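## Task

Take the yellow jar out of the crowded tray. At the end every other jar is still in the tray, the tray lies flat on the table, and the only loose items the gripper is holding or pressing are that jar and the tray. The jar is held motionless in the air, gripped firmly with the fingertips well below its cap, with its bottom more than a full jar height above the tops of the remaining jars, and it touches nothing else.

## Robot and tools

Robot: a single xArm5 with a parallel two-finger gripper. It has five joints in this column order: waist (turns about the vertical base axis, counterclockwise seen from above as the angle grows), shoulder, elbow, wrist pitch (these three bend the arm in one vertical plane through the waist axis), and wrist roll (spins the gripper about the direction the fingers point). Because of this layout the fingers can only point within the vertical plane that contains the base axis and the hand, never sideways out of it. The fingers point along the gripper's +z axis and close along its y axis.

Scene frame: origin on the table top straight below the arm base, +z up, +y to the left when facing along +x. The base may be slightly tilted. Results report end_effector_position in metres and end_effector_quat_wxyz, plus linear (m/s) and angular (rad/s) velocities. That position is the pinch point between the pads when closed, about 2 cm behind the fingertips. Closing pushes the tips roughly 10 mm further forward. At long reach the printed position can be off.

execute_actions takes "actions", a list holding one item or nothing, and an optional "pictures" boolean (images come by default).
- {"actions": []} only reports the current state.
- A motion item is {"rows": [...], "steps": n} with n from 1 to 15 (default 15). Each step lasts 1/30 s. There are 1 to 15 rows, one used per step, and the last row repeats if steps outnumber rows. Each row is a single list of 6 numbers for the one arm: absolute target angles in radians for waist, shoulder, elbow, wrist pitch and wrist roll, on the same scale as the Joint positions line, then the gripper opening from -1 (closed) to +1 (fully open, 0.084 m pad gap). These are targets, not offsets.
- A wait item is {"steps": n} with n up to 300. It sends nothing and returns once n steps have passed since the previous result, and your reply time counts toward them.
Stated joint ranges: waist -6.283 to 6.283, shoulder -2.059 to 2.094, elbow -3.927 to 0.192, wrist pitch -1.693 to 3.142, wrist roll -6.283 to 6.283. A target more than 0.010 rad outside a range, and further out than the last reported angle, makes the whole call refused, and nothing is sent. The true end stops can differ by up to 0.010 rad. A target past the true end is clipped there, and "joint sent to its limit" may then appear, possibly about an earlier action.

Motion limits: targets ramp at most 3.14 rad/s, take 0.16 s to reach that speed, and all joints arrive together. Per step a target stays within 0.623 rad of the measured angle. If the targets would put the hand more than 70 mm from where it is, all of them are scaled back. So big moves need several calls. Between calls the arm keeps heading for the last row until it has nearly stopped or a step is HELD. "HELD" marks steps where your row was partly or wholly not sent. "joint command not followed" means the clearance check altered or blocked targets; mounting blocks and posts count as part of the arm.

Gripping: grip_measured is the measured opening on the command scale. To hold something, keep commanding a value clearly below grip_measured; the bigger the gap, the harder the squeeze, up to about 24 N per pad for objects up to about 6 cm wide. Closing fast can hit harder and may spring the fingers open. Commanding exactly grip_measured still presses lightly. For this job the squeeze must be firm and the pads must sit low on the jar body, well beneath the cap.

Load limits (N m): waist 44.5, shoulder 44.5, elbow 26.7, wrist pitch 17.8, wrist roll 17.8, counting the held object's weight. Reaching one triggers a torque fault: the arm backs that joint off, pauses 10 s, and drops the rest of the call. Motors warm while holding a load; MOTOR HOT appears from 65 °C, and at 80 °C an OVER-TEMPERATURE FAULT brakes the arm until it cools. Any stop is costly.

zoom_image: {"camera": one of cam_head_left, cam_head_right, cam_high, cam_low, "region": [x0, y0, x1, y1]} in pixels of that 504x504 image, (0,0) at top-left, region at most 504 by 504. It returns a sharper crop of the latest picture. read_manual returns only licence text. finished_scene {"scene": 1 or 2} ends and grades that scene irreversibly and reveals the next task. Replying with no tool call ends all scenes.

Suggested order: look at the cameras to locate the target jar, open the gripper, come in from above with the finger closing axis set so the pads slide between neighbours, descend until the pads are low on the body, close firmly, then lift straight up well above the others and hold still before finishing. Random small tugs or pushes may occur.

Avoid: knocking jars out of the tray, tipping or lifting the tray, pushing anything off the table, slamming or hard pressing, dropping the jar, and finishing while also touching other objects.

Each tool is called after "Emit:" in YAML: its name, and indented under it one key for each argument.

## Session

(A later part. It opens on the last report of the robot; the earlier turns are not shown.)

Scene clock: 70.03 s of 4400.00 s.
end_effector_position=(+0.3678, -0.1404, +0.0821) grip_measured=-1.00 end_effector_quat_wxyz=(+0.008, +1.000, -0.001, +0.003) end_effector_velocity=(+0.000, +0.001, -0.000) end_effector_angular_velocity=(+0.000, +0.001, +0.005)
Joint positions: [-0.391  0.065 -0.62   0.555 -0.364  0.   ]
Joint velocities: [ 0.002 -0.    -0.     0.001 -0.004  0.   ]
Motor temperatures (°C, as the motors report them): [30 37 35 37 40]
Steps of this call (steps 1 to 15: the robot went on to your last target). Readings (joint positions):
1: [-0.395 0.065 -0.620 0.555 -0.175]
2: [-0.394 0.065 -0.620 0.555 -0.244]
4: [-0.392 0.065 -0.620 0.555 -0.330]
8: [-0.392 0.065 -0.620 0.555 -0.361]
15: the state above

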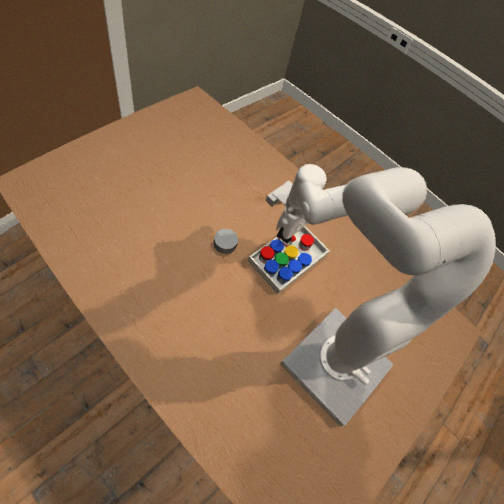

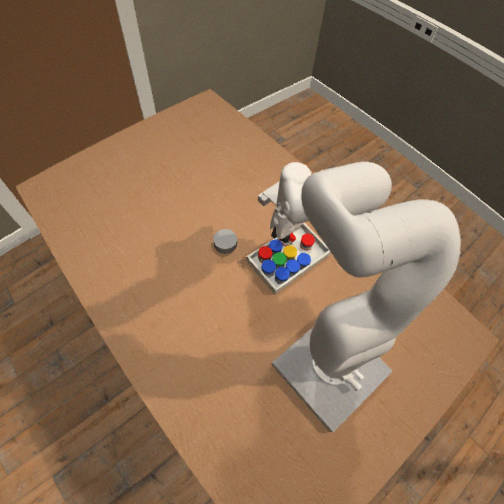

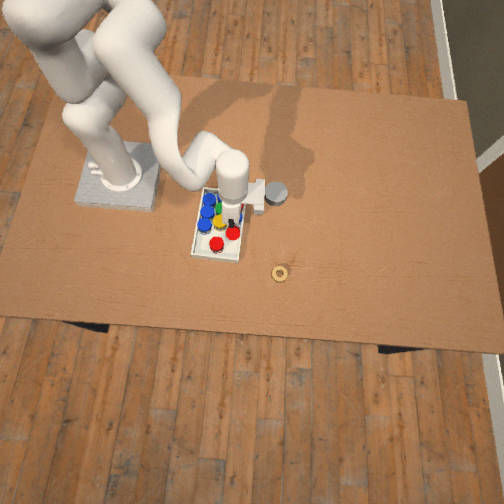

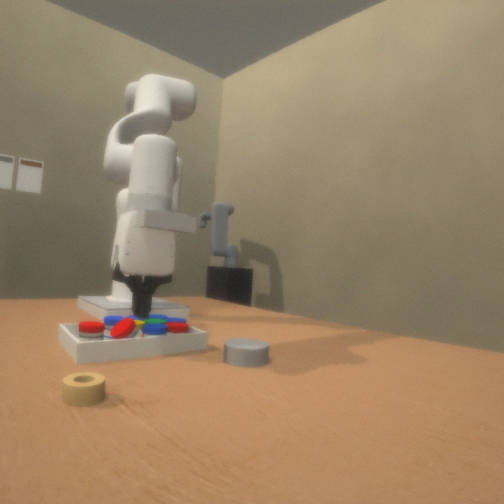

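Emit:
execute_actions:
  actions:
    - {"rows":[[-0.391,0.08,-0.622,0.542,-0.364,-1],[-0.391,0.09,-0.624,0.534,-0.364,-1],[-0.391,0.097,-0.626,0.529,-0.364,-1],[-0.391,0.097,-0.626,0.529,-0.364,-1],[-0.391,0.097,-0.626,0.529,-0.364,-1],[-0.398,0.101,-0.631,0.53,-0.371,-1],[-0.405,0.105,-0.635,0.53,-0.378,-1],[-0.412,0.109,-0.64,0.531,-0.385,-1],[-0.419,0.113,-0.644,0.531,-0.392,-1],[-0.426,0.117,-0.649,0.532,-0.399,-1],[-0.433,0.121,-0.653,0.532,-0.406,-1],[-0.44,0.125,-0.658,0.533,-0.413,-1],[-0.446,0.129,-0.662,0.533,-0.419,-1]]}
  pictures: false

Emit:
execute_actions:
  actions:
    - {"steps":15}

Emit:
zoom_image:
  camera: "cam_head_left"
  region: [245, 185, 355, 295]

Emit:
zoom_image:
  camera: "cam_low"
  region: [20, 250, 220, 380]

Emit:
zoom_image:
  camera: "cam_high"
  region: [160, 170, 280, 290]

Scene clock: 76.60 s of 4400.00 s.
end_effector_position=(+0.3711, -0.1623, +0.0727) grip_measured=-1.00 end_effector_quat_wxyz=(+0.008, +1.000, -0.001, +0.003) end_effector_velocity=(+0.002, -0.062, -0.003) end_effector_angular_velocity=(-0.003, -0.006, -0.011)
Joint positions: [-0.438  0.124 -0.657  0.532 -0.411  0.   ]
Joint velocities: [-0.138  0.08  -0.091  0.005 -0.127  0.   ]
Motor temperatures (°C, as the motors report them): [30 37 35 37 40]
Steps of this call (steps 1 to 15: the robot went on to your last target; steps 16 to 90: nothing new was sent; then 3.07 s passed at rest; steps 91 to 105: all 15 steps of this action). Readings (joint positions):
91: [-0.391 0.065 -0.620 0.555 -0.364]
92: [-0.391 0.068 -0.621 0.552 -0.364]
94: [-0.391 0.081 -0.623 0.541 -0.364]
98: [-0.396 0.099 -0.628 0.531 -0.369]
105: the state above

Scene clock: 77.10 s of 4400.00 s.
end_effector_position=(+0.3708, -0.1654, +0.0720) grip_measured=-1.00 end_effector_quat_wxyz=(+0.008, +1.000, -0.001, +0.003) end_effector_velocity=(-0.000, +0.000, -0.000) end_effector_angular_velocity=(+0.000, +0.001, +0.001)
Joint positions: [-0.446  0.129 -0.662  0.533 -0.419  0.   ]
Joint velocities: [-0.     0.     0.     0.    -0.001  0.   ]
Motor temperatures (°C, as the motors report them): [30 37 35 37 40]
Steps of this call (steps 1 to 15: the robot went on to your last target). Readings (joint positions):
1: [-0.442 0.126 -0.660 0.533 -0.414]
2: [-0.444 0.127 -0.661 0.533 -0.416]
4: [-0.445 0.129 -0.661 0.533 -0.418]
8: [-0.446 0.129 -0.662 0.533 -0.419]
15: the state above
The arm was judged still, so your last target was given up. Only a new action makes it travel on or press farther. Fingers that are still opening or closing keep moving.

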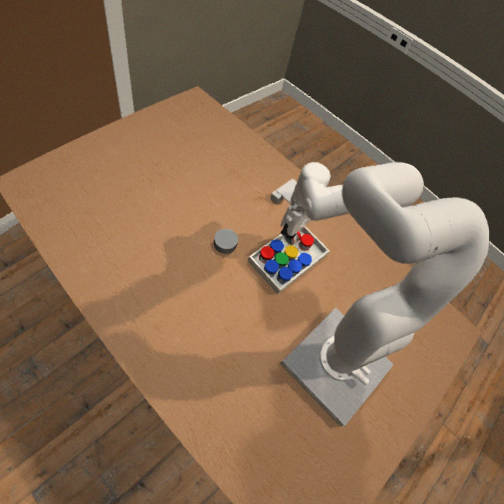

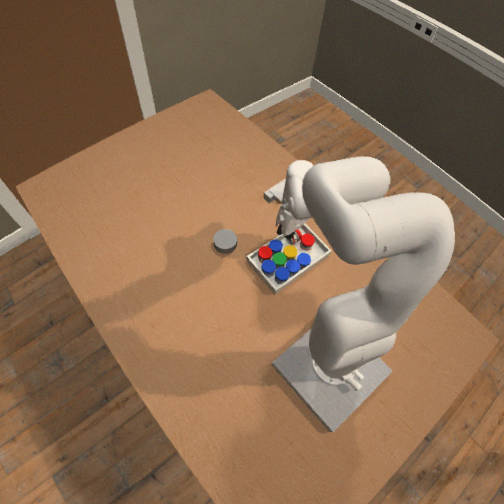

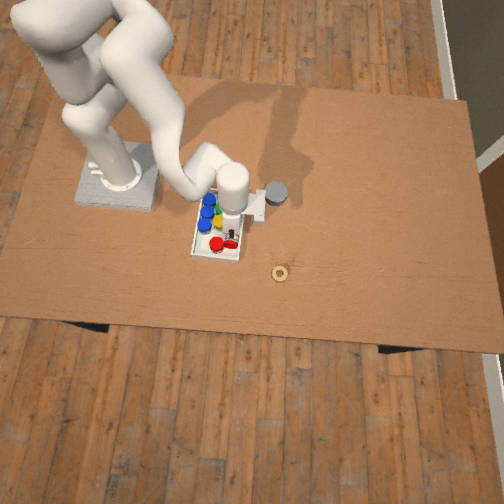

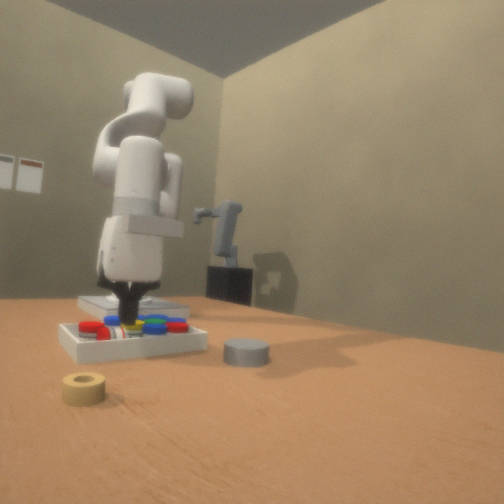

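Region (245, 185, 355, 295) of cam_head_left's 504x504 image, scaled by 4.582, with more detail than that image has.

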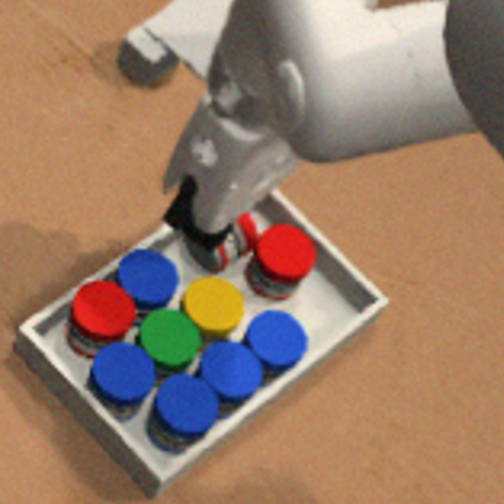

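Region (20, 250, 220, 380) of cam_low's 504x504 image, scaled by 2.520, with more detail than that image has; it fills the top 328 rows of this view, and the rest is white.

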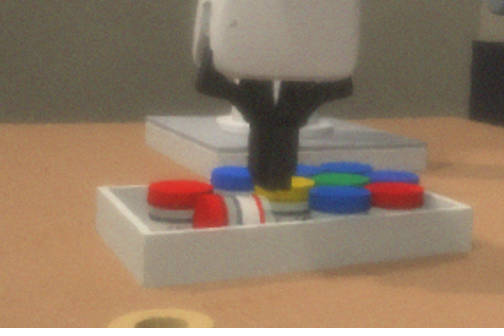

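Region (160, 170, 280, 290) of cam_high's 504x504 image, scaled by 4.200, with more detail than that image has.

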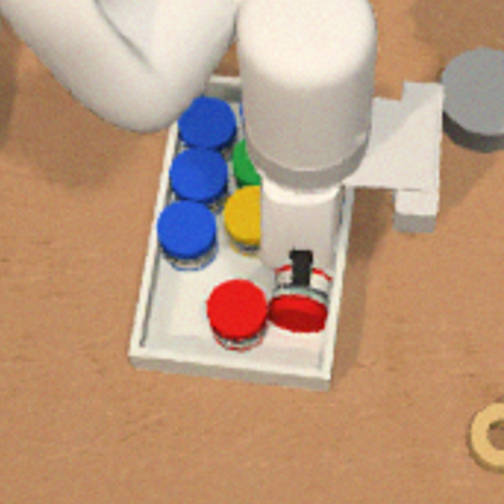

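Emit:
execute_actions:
  actions:
    - {"rows":[[-0.425,0.111,-0.64,0.529,-0.39,-1],[-0.425,0.111,-0.64,0.529,-0.39,-1],[-0.425,0.111,-0.64,0.529,-0.39,-1],[-0.425,0.111,-0.64,0.529,-0.39,-1],[-0.425,0.111,-0.64,0.529,-0.39,-1],[-0.425,0.116,-0.64,0.524,-0.39,-1],[-0.425,0.121,-0.64,0.519,-0.39,-1],[-0.425,0.126,-0.64,0.514,-0.39,-1],[-0.425,0.131,-0.64,0.509,-0.39,-1],[-0.425,0.136,-0.64,0.504,-0.39,-1]]}

Emit:
zoom_image:
  camera: "cam_head_left"
  region: [245, 185, 355, 295]

Emit:
zoom_image:
  camera: "cam_low"
  region: [20, 250, 220, 380]

Scene clock: 84.23 s of 4400.00 s.
end_effector_position=(+0.3686, -0.1555, +0.0643) grip_measured=-1.00 end_effector_quat_wxyz=(+0.008, +1.000, -0.005, +0.002) end_effector_velocity=(+0.004, -0.002, -0.003) end_effector_angular_velocity=(-0.004, -0.010, -0.001)
Joint positions: [-0.425  0.136 -0.64   0.505 -0.39   0.   ]
Joint velocities: [-0.     0.014 -0.004 -0.02   0.002  0.   ]
Motor temperatures (°C, as the motors report them): [30 37 35 37 40]
Steps of this call (steps 1 to 100: nothing new was sent; then 3.30 s passed at rest; steps 101 to 115: all 15 steps of this action). Readings (joint positions):
101: [-0.446 0.129 -0.662 0.533 -0.419]
102: [-0.443 0.126 -0.658 0.532 -0.413]
104: [-0.432 0.117 -0.647 0.530 -0.399]
108: [-0.425 0.115 -0.641 0.525 -0.391]
115: the state above

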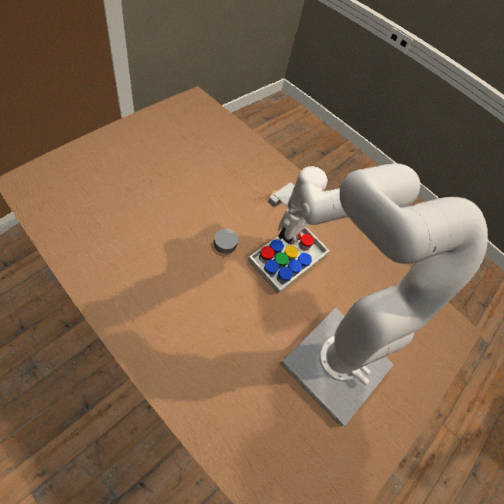

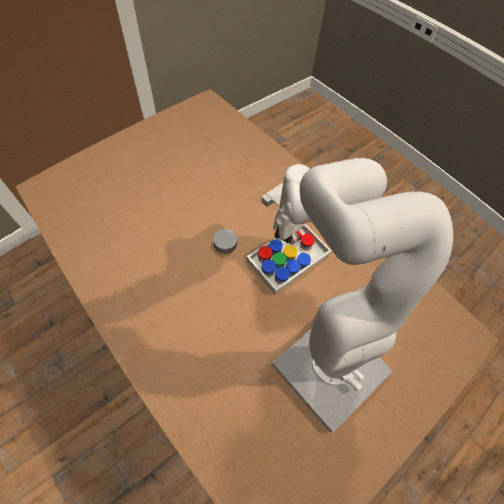

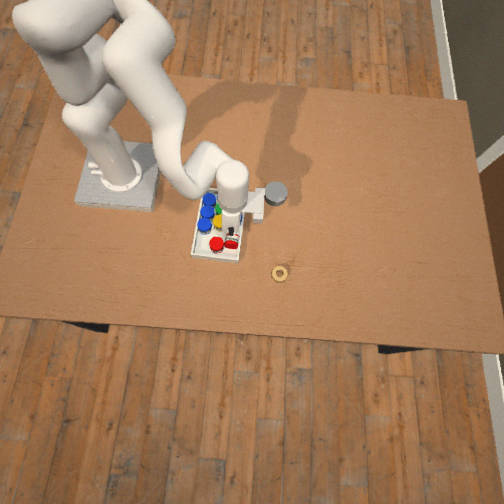

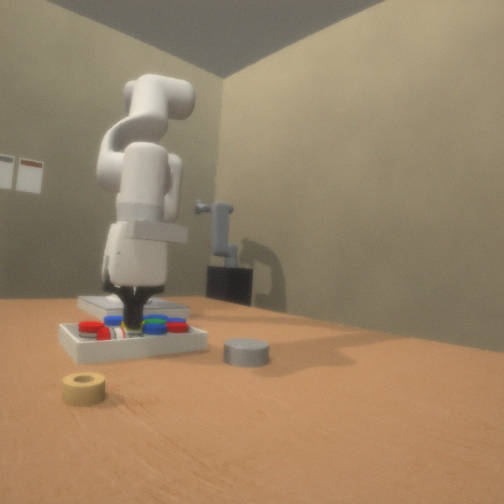

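Region (245, 185, 355, 295) of cam_head_left's 504x504 image, scaled by 4.582, with more detail than that image has.

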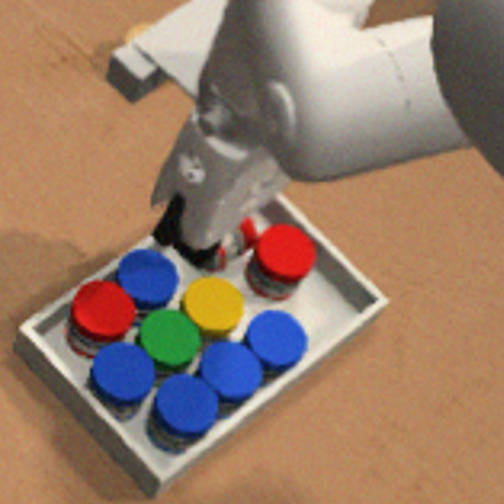

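Region (20, 250, 220, 380) of cam_low's 504x504 image, scaled by 2.520, with more detail than that image has; it fills the top 328 rows of this view, and the rest is white.

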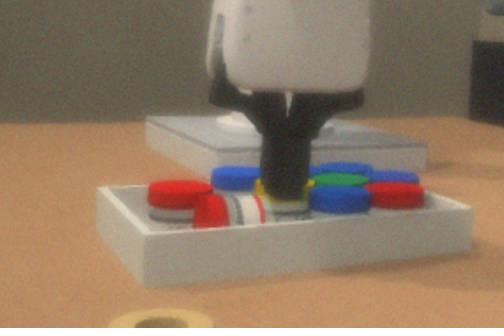

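Emit:
execute_actions:
  actions:
    - {"rows":[[-0.428,0.136,-0.633,0.497,-0.39,-1],[-0.428,0.142,-0.633,0.491,-0.39,-1],[-0.428,0.148,-0.633,0.485,-0.39,-1],[-0.428,0.154,-0.633,0.479,-0.39,-1],[-0.428,0.16,-0.633,0.473,-0.39,-1],[-0.428,0.165,-0.633,0.468,-0.39,-1],[-0.428,0.165,-0.633,0.468,-0.39,-1],[-0.435,0.169,-0.638,0.469,-0.397,-1],[-0.442,0.173,-0.642,0.469,-0.404,-1],[-0.449,0.176,-0.647,0.471,-0.411,-1],[-0.456,0.18,-0.651,0.471,-0.418,-1],[-0.463,0.184,-0.656,0.472,-0.425,-1],[-0.47,0.187,-0.66,0.473,-0.432,-1],[-0.477,0.191,-0.665,0.474,-0.439,-1],[-0.484,0.195,-0.669,0.474,-0.446,-1]]}
  pictures: false

Emit:
execute_actions:
  actions:
    - {"steps":12}

Emit:
zoom_image:
  camera: "cam_head_left"
  region: [245, 185, 355, 295]

Emit:
zoom_image:
  camera: "cam_high"
  region: [160, 170, 280, 290]

Scene clock: 91.63 s of 4400.00 s.
end_effector_position=(+0.3685, -0.1723, +0.0540) grip_measured=-1.00 end_effector_quat_wxyz=(+0.009, +1.000, -0.006, +0.005) end_effector_velocity=(-0.005, -0.091, -0.006) end_effector_angular_velocity=(+0.001, +0.005, -0.006)
Joint positions: [-0.463  0.182 -0.658  0.472 -0.425  0.   ]
Joint velocities: [-0.209  0.111 -0.13   0.023 -0.202  0.   ]
Motor temperatures (°C, as the motors report them): [30 37 35 37 40]
Steps of this call (steps 1 to 15: the robot went on to your last target; steps 16 to 90: nothing new was sent; then 3.90 s passed at rest; steps 91 to 105: all 15 steps of this action). Readings (joint positions):
91: [-0.425 0.136 -0.640 0.504 -0.390]
92: [-0.426 0.136 -0.639 0.502 -0.390]
94: [-0.427 0.140 -0.636 0.495 -0.390]
98: [-0.428 0.159 -0.633 0.475 -0.390]
105: the state above

Scene clock: 92.03 s of 4400.00 s.
end_effector_position=(+0.3661, -0.1807, +0.0517) grip_measured=-1.00 end_effector_quat_wxyz=(+0.008, +1.000, -0.006, +0.002) end_effector_velocity=(+0.003, -0.001, +0.002) end_effector_angular_velocity=(-0.003, -0.007, +0.000)
Joint positions: [-0.484  0.195 -0.668  0.474 -0.446  0.   ]
Joint velocities: [-0.    -0.003 -0.004 -0.    -0.     0.   ]
Motor temperatures (°C, as the motors report them): [30 37 35 37 40]
Steps of this call (steps 1 to 12: the robot went on to your last target). Readings (joint positions):
1: [-0.470 0.186 -0.662 0.472 -0.432]
2: [-0.476 0.189 -0.665 0.473 -0.437]
4: [-0.482 0.195 -0.665 0.474 -0.443]
8: [-0.484 0.196 -0.667 0.475 -0.446]
12: the state above

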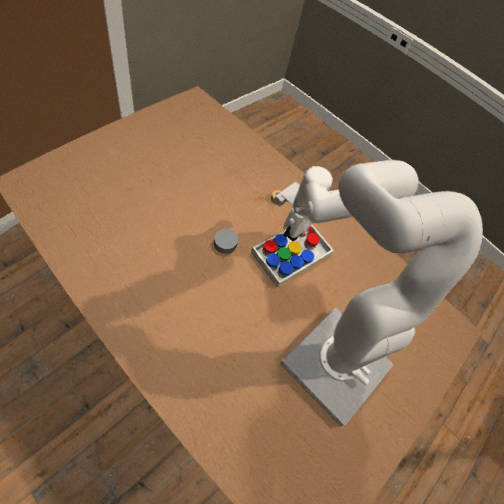

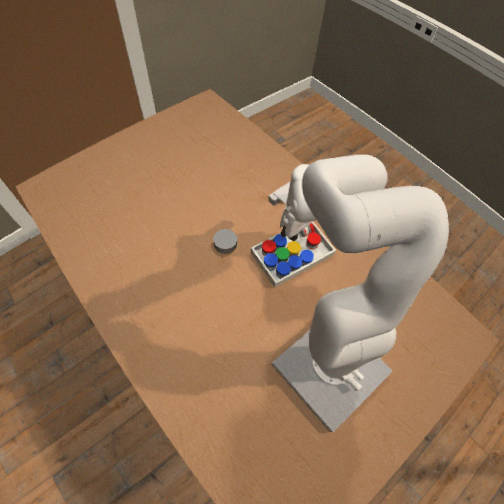

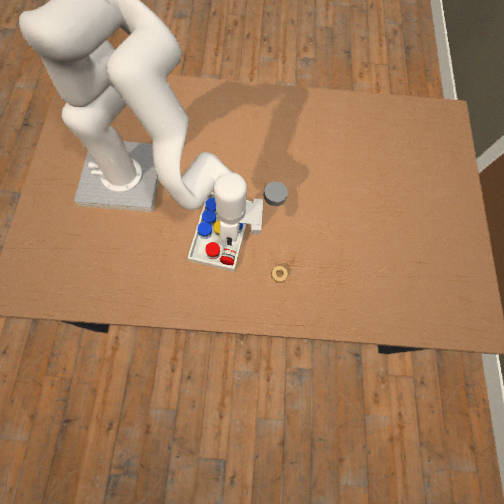

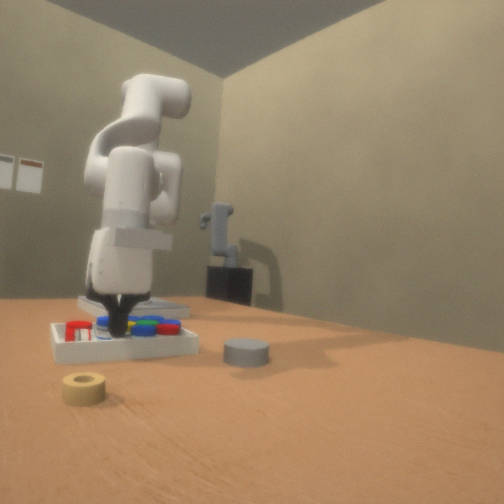

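Region (245, 185, 355, 295) of cam_head_left's 504x504 image, scaled by 4.582, with more detail than that image has.

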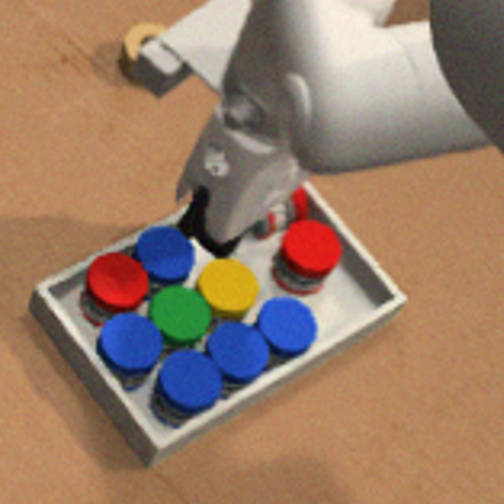

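Region (160, 170, 280, 290) of cam_high's 504x504 image, scaled by 4.200, with more detail than that image has.

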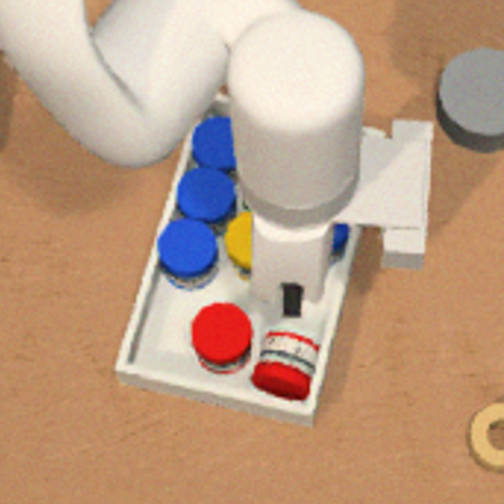

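Emit:
execute_actions:
  actions:
    - {"rows":[[-0.484,0.09,-0.669,0.579,-0.446,-1]],"steps":10}
  pictures: false

Emit:
execute_actions:
  actions:
    - {"rows":[[-0.593,-0.102,-0.385,0.487,1.58,0.2]]}
  pictures: false

Emit:
execute_actions:
  actions:
    - {"steps":20}

Emit:
zoom_image:
  camera: "cam_head_left"
  region: [245, 185, 355, 295]

Emit:
zoom_image:
  camera: "cam_high"
  region: [160, 170, 280, 290]

Emit:
zoom_image:
  camera: "cam_low"
  region: [20, 250, 220, 380]

Scene clock: 100.93 s of 4400.00 s.
end_effector_position=(+0.3653, -0.1798, +0.0871) grip_measured=-1.00 end_effector_quat_wxyz=(+0.009, +1.000, -0.006, +0.003) end_effector_velocity=(-0.032, +0.014, -0.025) end_effector_angular_velocity=(+0.043, +0.087, -0.005)
Joint positions: [-0.484  0.09  -0.67   0.578 -0.446  0.   ]
Joint velocities: [-0.002  0.016  0.047  0.034  0.002  0.   ]
Motor temperatures (°C, as the motors report them): [30 37 35 37 40]
Steps of this call (steps 1 to 30: the robot went on to your last target; steps 31 to 90: nothing new was sent; then 5.57 s passed at rest; steps 91 to 100: all 10 steps of this action). Readings (joint positions):
91: [-0.484 0.195 -0.669 0.474 -0.446]
92: [-0.484 0.189 -0.668 0.483 -0.446]
94: [-0.484 0.142 -0.665 0.531 -0.446]
98: [-0.484 0.090 -0.673 0.574 -0.446]
100: the state above

Scene clock: 101.43 s of 4400.00 s.
end_effector_position=(+0.2796, -0.1767, +0.0746) grip_measured=+0.19 end_effector_quat_wxyz=(+0.005, +0.810, -0.586, +0.007) end_effector_velocity=(-0.018, -0.001, +0.001) end_effector_angular_velocity=(+0.003, -0.070, -3.046)
Joint positions: [-0.59  -0.097 -0.393  0.489  0.688  0.052]
Joint velocities: [-0.03  -0.062  0.073 -0.035  3.016  0.   ]
Motor temperatures (°C, as the motors report them): [30 37 35 37 40]
Steps of this call (steps 1 to 15: all 15 steps of this action). Readings (joint positions):
1: [-0.484 0.091 -0.668 0.578 -0.445]
2: [-0.485 0.089 -0.665 0.576 -0.437]
4: [-0.496 0.068 -0.636 0.562 -0.369]
8: [-0.552 -0.028 -0.493 0.520 -0.022]
15: the state above

Scene clock: 102.10 s of 4400.00 s.
end_effector_position=(+0.2772, -0.1764, +0.0742) grip_measured=+0.19 end_effector_quat_wxyz=(-0.002, -0.477, +0.879, -0.008) end_effector_velocity=(+0.000, +0.000, +0.000) end_effector_angular_velocity=(-0.000, -0.000, -0.004)
Joint positions: [-0.593 -0.102 -0.385  0.487  1.579  0.052]
Joint velocities: [ 0.    -0.    -0.001  0.001  0.004 -0.   ]
Motor temperatures (°C, as the motors report them): [30 37 35 37 40]
Steps of this call (steps 1 to 20: the robot went on to your last target). Readings (joint positions):
1: [-0.591 -0.098 -0.391 0.489 0.789]
2: [-0.591 -0.099 -0.389 0.488 0.890]
4: [-0.592 -0.101 -0.388 0.487 1.092]
8: [-0.593 -0.102 -0.386 0.487 1.444]
20: the state above

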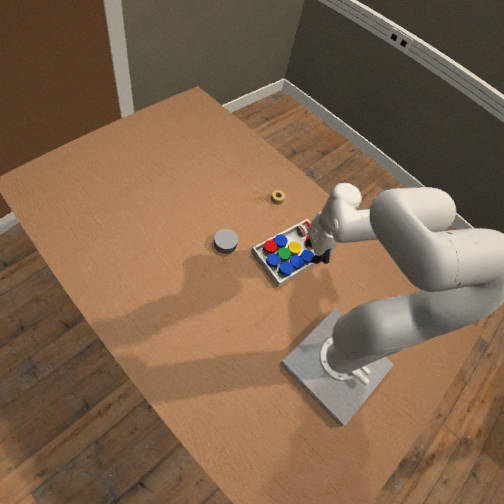

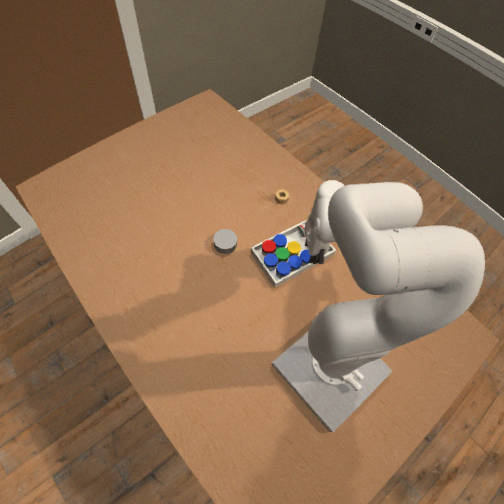

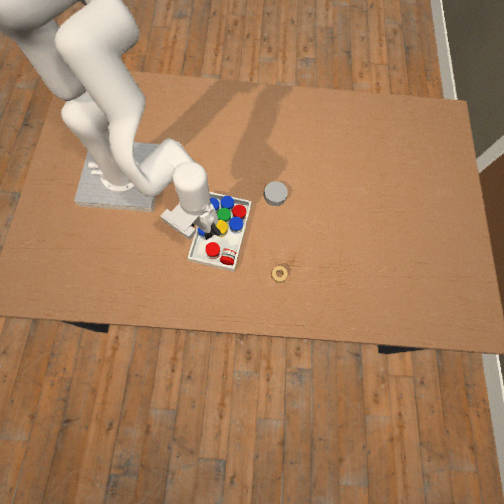

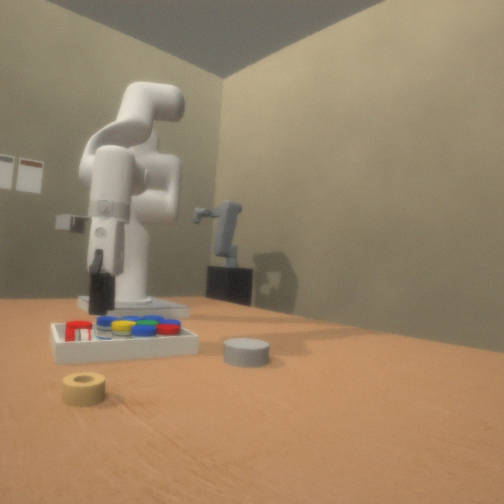

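Region (245, 185, 355, 295) of cam_head_left's 504x504 image, scaled by 4.582, with more detail than that image has.

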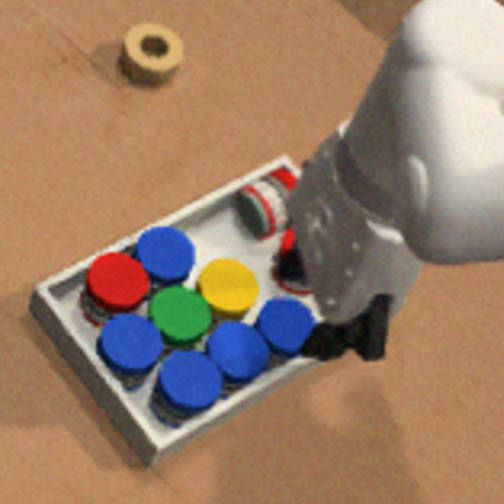

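Region (160, 170, 280, 290) of cam_high's 504x504 image, scaled by 4.200, with more detail than that image has.

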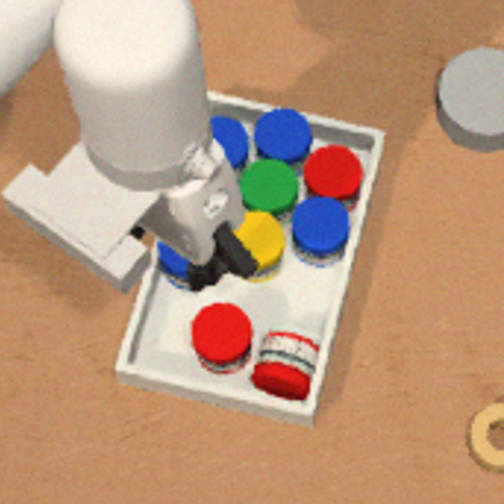

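Region (20, 250, 220, 380) of cam_low's 504x504 image, scaled by 2.520, with more detail than that image has; it fills the top 328 rows of this view, and the rest is white.

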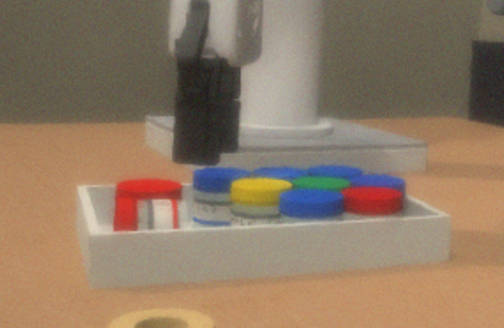

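Emit:
execute_actions:
  actions:
    - {"rows":[[-0.593,-0.1,-0.378,0.478,1.58,0.2],[-0.593,-0.093,-0.378,0.471,1.58,0.2],[-0.593,-0.086,-0.377,0.463,1.58,0.2],[-0.593,-0.079,-0.377,0.456,1.58,0.2],[-0.593,-0.072,-0.376,0.448,1.58,0.2],[-0.593,-0.066,-0.376,0.442,1.58,0.2],[-0.593,-0.06,-0.376,0.436,1.58,0.2],[-0.593,-0.055,-0.376,0.431,1.58,0.2]]}

Emit:
zoom_image:
  camera: "cam_head_left"
  region: [245, 185, 355, 295]

Emit:
zoom_image:
  camera: "cam_low"
  region: [20, 250, 220, 380]

Scene clock: 107.27 s of 4400.00 s.
end_effector_position=(+0.2758, -0.1757, +0.0604) grip_measured=+0.19 end_effector_quat_wxyz=(-0.002, -0.477, +0.879, -0.008) end_effector_velocity=(+0.003, -0.002, +0.001) end_effector_angular_velocity=(-0.005, -0.008, -0.002)
Joint positions: [-0.593 -0.055 -0.376  0.431  1.58   0.052]
Joint velocities: [ 0.001  0.003 -0.003 -0.008  0.002  0.   ]
Motor temperatures (°C, as the motors report them): [30 37 35 37 40]
Steps of this call (steps 1 to 15: the robot went on to your last target; steps 16 to 90: nothing new was sent; then 1.67 s passed at rest; steps 91 to 105: all 15 steps of this action). Readings (joint positions):
91: [-0.593 -0.102 -0.385 0.487 1.580]
92: [-0.593 -0.102 -0.384 0.484 1.580]
94: [-0.593 -0.096 -0.380 0.475 1.580]
98: [-0.593 -0.072 -0.376 0.449 1.580]
105: the state above

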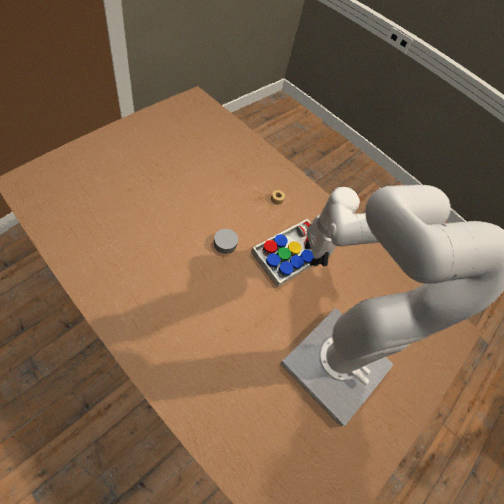

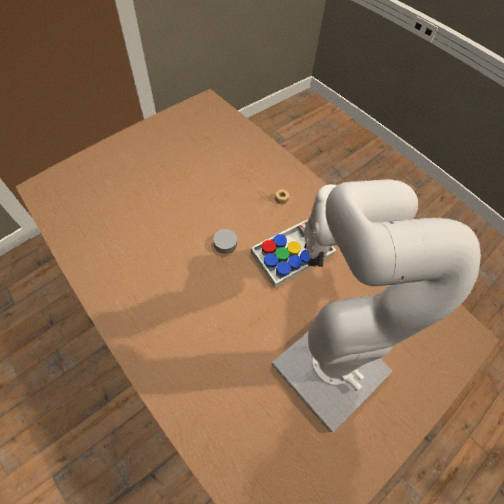

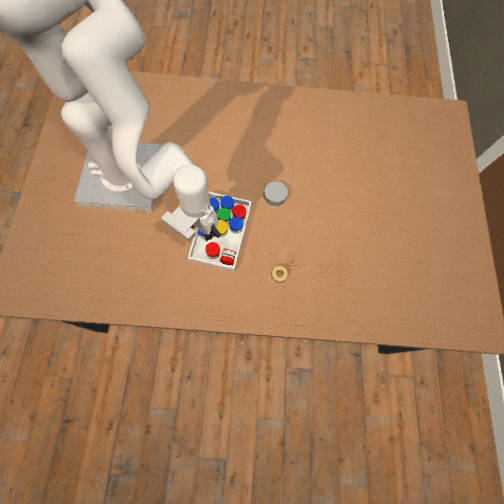

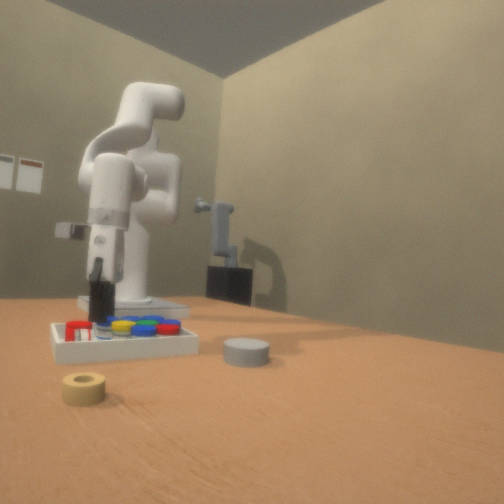

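Region (245, 185, 355, 295) of cam_head_left's 504x504 image, scaled by 4.582, with more detail than that image has.

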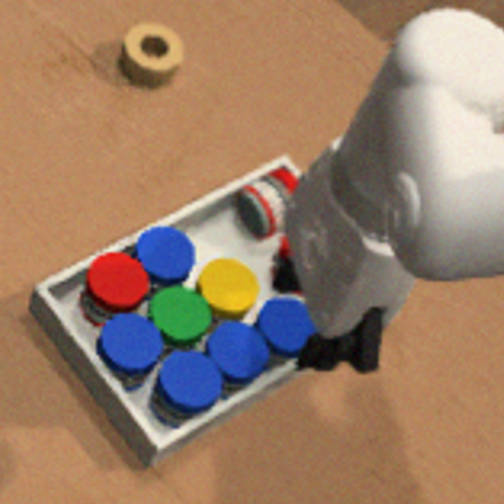

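Region (20, 250, 220, 380) of cam_low's 504x504 image, scaled by 2.520, with more detail than that image has; it fills the top 328 rows of this view, and the rest is white.

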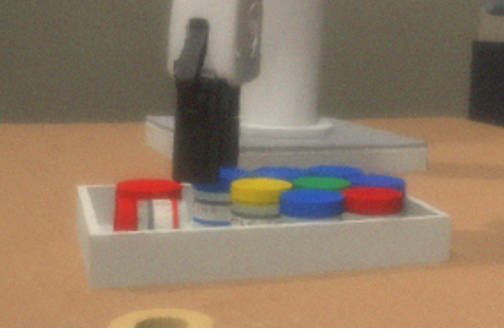

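Emit:
execute_actions:
  actions:
    - {"rows":[[-0.585,-0.052,-0.376,0.428,1.588,0.15],[-0.58,-0.05,-0.376,0.426,1.593,0.1],[-0.575,-0.05,-0.376,0.426,1.598,0.05],[-0.575,-0.05,-0.376,0.426,1.598,0.05],[-0.575,-0.05,-0.376,0.426,1.598,0.05],[-0.575,-0.05,-0.376,0.426,1.598,0.0],[-0.575,-0.05,-0.376,0.426,1.598,-0.05],[-0.575,-0.05,-0.376,0.426,1.598,-0.1],[-0.575,-0.05,-0.376,0.426,1.598,-0.2]]}
  pictures: false

Scene clock: 110.83 s of 4400.00 s.
end_effector_position=(+0.2792, -0.1710, +0.0593) grip_measured=-0.09 end_effector_quat_wxyz=(-0.001, -0.477, +0.879, -0.009) end_effector_velocity=(-0.001, +0.001, -0.001) end_effector_angular_velocity=(+0.001, +0.002, -0.001)
Joint positions: [-0.575 -0.051 -0.377  0.426  1.598  0.04 ]
Joint velocities: [0.    0.001 0.001 0.001 0.001 0.   ]
Motor temperatures (°C, as the motors report them): [30 37 35 37 40]
Steps of this call (steps 1 to 15: the robot went on to your last target; steps 16 to 90: nothing new was sent; then 0.07 s passed at rest; steps 91 to 105: all 15 steps of this action). Readings (joint positions):
91: [-0.593 -0.055 -0.376 0.431 1.580]
92: [-0.591 -0.054 -0.376 0.430 1.582]
94: [-0.584 -0.052 -0.376 0.428 1.589]
98: [-0.576 -0.050 -0.376 0.426 1.597]
105: the state above

Emit:
execute_actions:
  actions:
    - {"rows":[[-0.575,-0.07,-0.378,0.448,1.598,-0.3],[-0.575,-0.085,-0.379,0.464,1.598,-0.3],[-0.575,-0.1,-0.38,0.48,1.598,-0.3],[-0.575,-0.1,-0.38,0.48,1.598,-0.3],[-0.575,-0.1,-0.38,0.48,1.598,-0.3],[-0.59,-0.094,-0.387,0.481,1.7,-0.3],[-0.604,-0.088,-0.393,0.481,1.8,-0.3],[-0.619,-0.082,-0.4,0.482,1.9,-0.3],[-0.633,-0.076,-0.407,0.483,2.0,-0.3],[-0.648,-0.07,-0.414,0.484,2.1,-0.3],[-0.662,-0.064,-0.42,0.484,2.2,-0.3],[-0.677,-0.058,-0.427,0.485,2.3,-0.3],[-0.691,-0.052,-0.434,0.486,2.4,-0.3],[-0.706,-0.046,-0.44,0.486,2.5,-0.3],[-0.72,-0.04,-0.447,0.487,2.59,-0.3]]}
  pictures: false

Emit:
execute_actions:
  actions:
    - {"steps":20}

Emit:
zoom_image:
  camera: "cam_head_left"
  region: [245, 185, 355, 295]

Emit:
zoom_image:
  camera: "cam_high"
  region: [160, 170, 280, 290]

Emit:
zoom_image:
  camera: "cam_low"
  region: [20, 250, 220, 380]

Scene clock: 121.83 s of 4400.00 s.
end_effector_position=(+0.2731, -0.1976, +0.0725) grip_measured=-0.09 end_effector_quat_wxyz=(+0.001, -0.190, +0.982, -0.008) end_effector_velocity=(-0.036, -0.137, +0.000) end_effector_angular_velocity=(+0.015, -0.047, -3.065)
Joint positions: [-0.652 -0.068 -0.415  0.484  2.131  0.04 ]
Joint velocities: [-0.393  0.163 -0.181  0.02   2.673  0.   ]
Motor temperatures (°C, as the motors report them): [30 37 35 37 40]
Steps of this call (steps 1 to 15: the robot went on to your last target; steps 16 to 90: nothing new was sent; then 7.50 s passed at rest; steps 91 to 105: all 15 steps of this action). Readings (joint positions):
91: [-0.575 -0.050 -0.376 0.426 1.598]
92: [-0.575 -0.053 -0.376 0.431 1.598]
94: [-0.575 -0.070 -0.374 0.452 1.598]
98: [-0.579 -0.094 -0.381 0.477 1.630]
105: the state above

Scene clock: 122.50 s of 4400.00 s.
end_effector_position=(+0.2662, -0.2214, +0.0728) grip_measured=-0.09 end_effector_quat_wxyz=(+0.003, +0.071, +0.997, -0.008) end_effector_velocity=(+0.000, -0.001, +0.000) end_effector_angular_velocity=(-0.001, -0.001, -0.005)
Joint positions: [-0.72  -0.04  -0.447  0.487  2.59   0.04 ]
Joint velocities: [-0.001  0.    -0.001 -0.001  0.004  0.   ]
Motor temperatures (°C, as the motors report them): [30 37 35 37 40]
Steps of this call (steps 1 to 20: the robot went on to your last target). Readings (joint positions):
1: [-0.666 -0.062 -0.421 0.484 2.222]
2: [-0.679 -0.057 -0.427 0.485 2.310]
4: [-0.701 -0.047 -0.438 0.486 2.460]
8: [-0.719 -0.040 -0.446 0.487 2.581]
20: the state above

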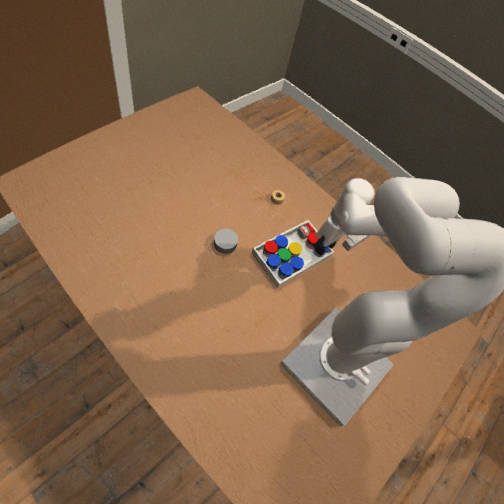

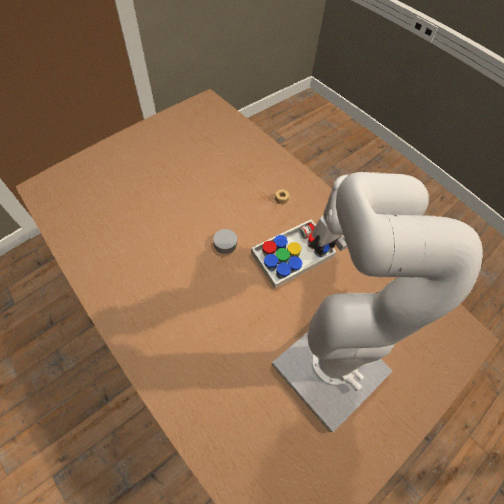

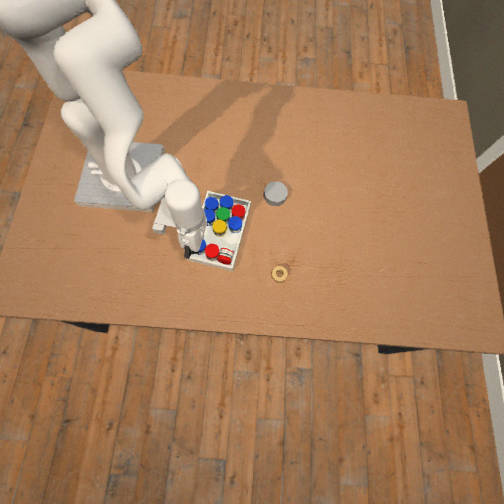

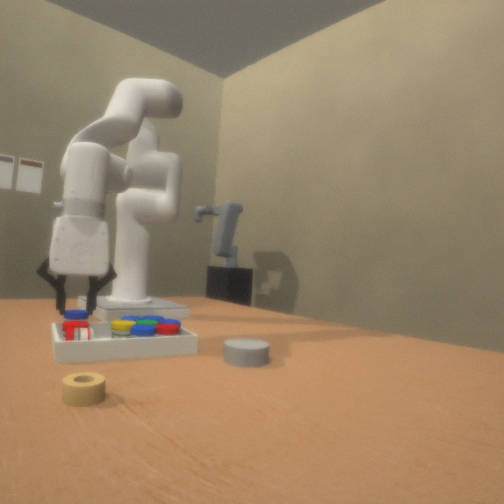

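Region (245, 185, 355, 295) of cam_head_left's 504x504 image, scaled by 4.582, with more detail than that image has.

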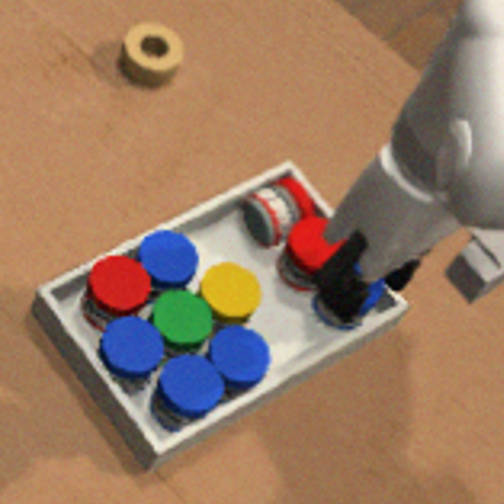

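Region (160, 170, 280, 290) of cam_high's 504x504 image, scaled by 4.200, with more detail than that image has.

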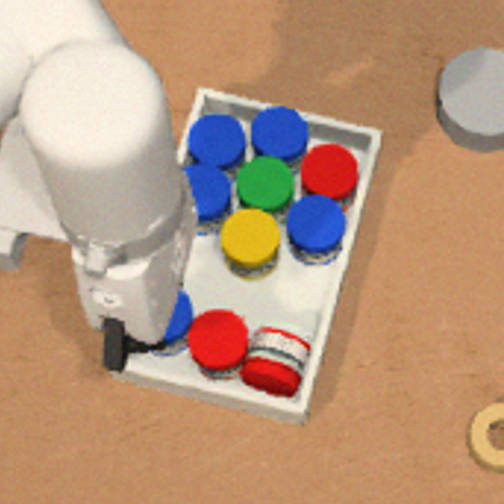

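Region (20, 250, 220, 380) of cam_low's 504x504 image, scaled by 2.520, with more detail than that image has; it fills the top 328 rows of this view, and the rest is white.

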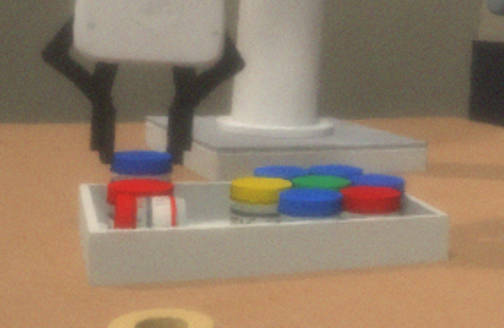

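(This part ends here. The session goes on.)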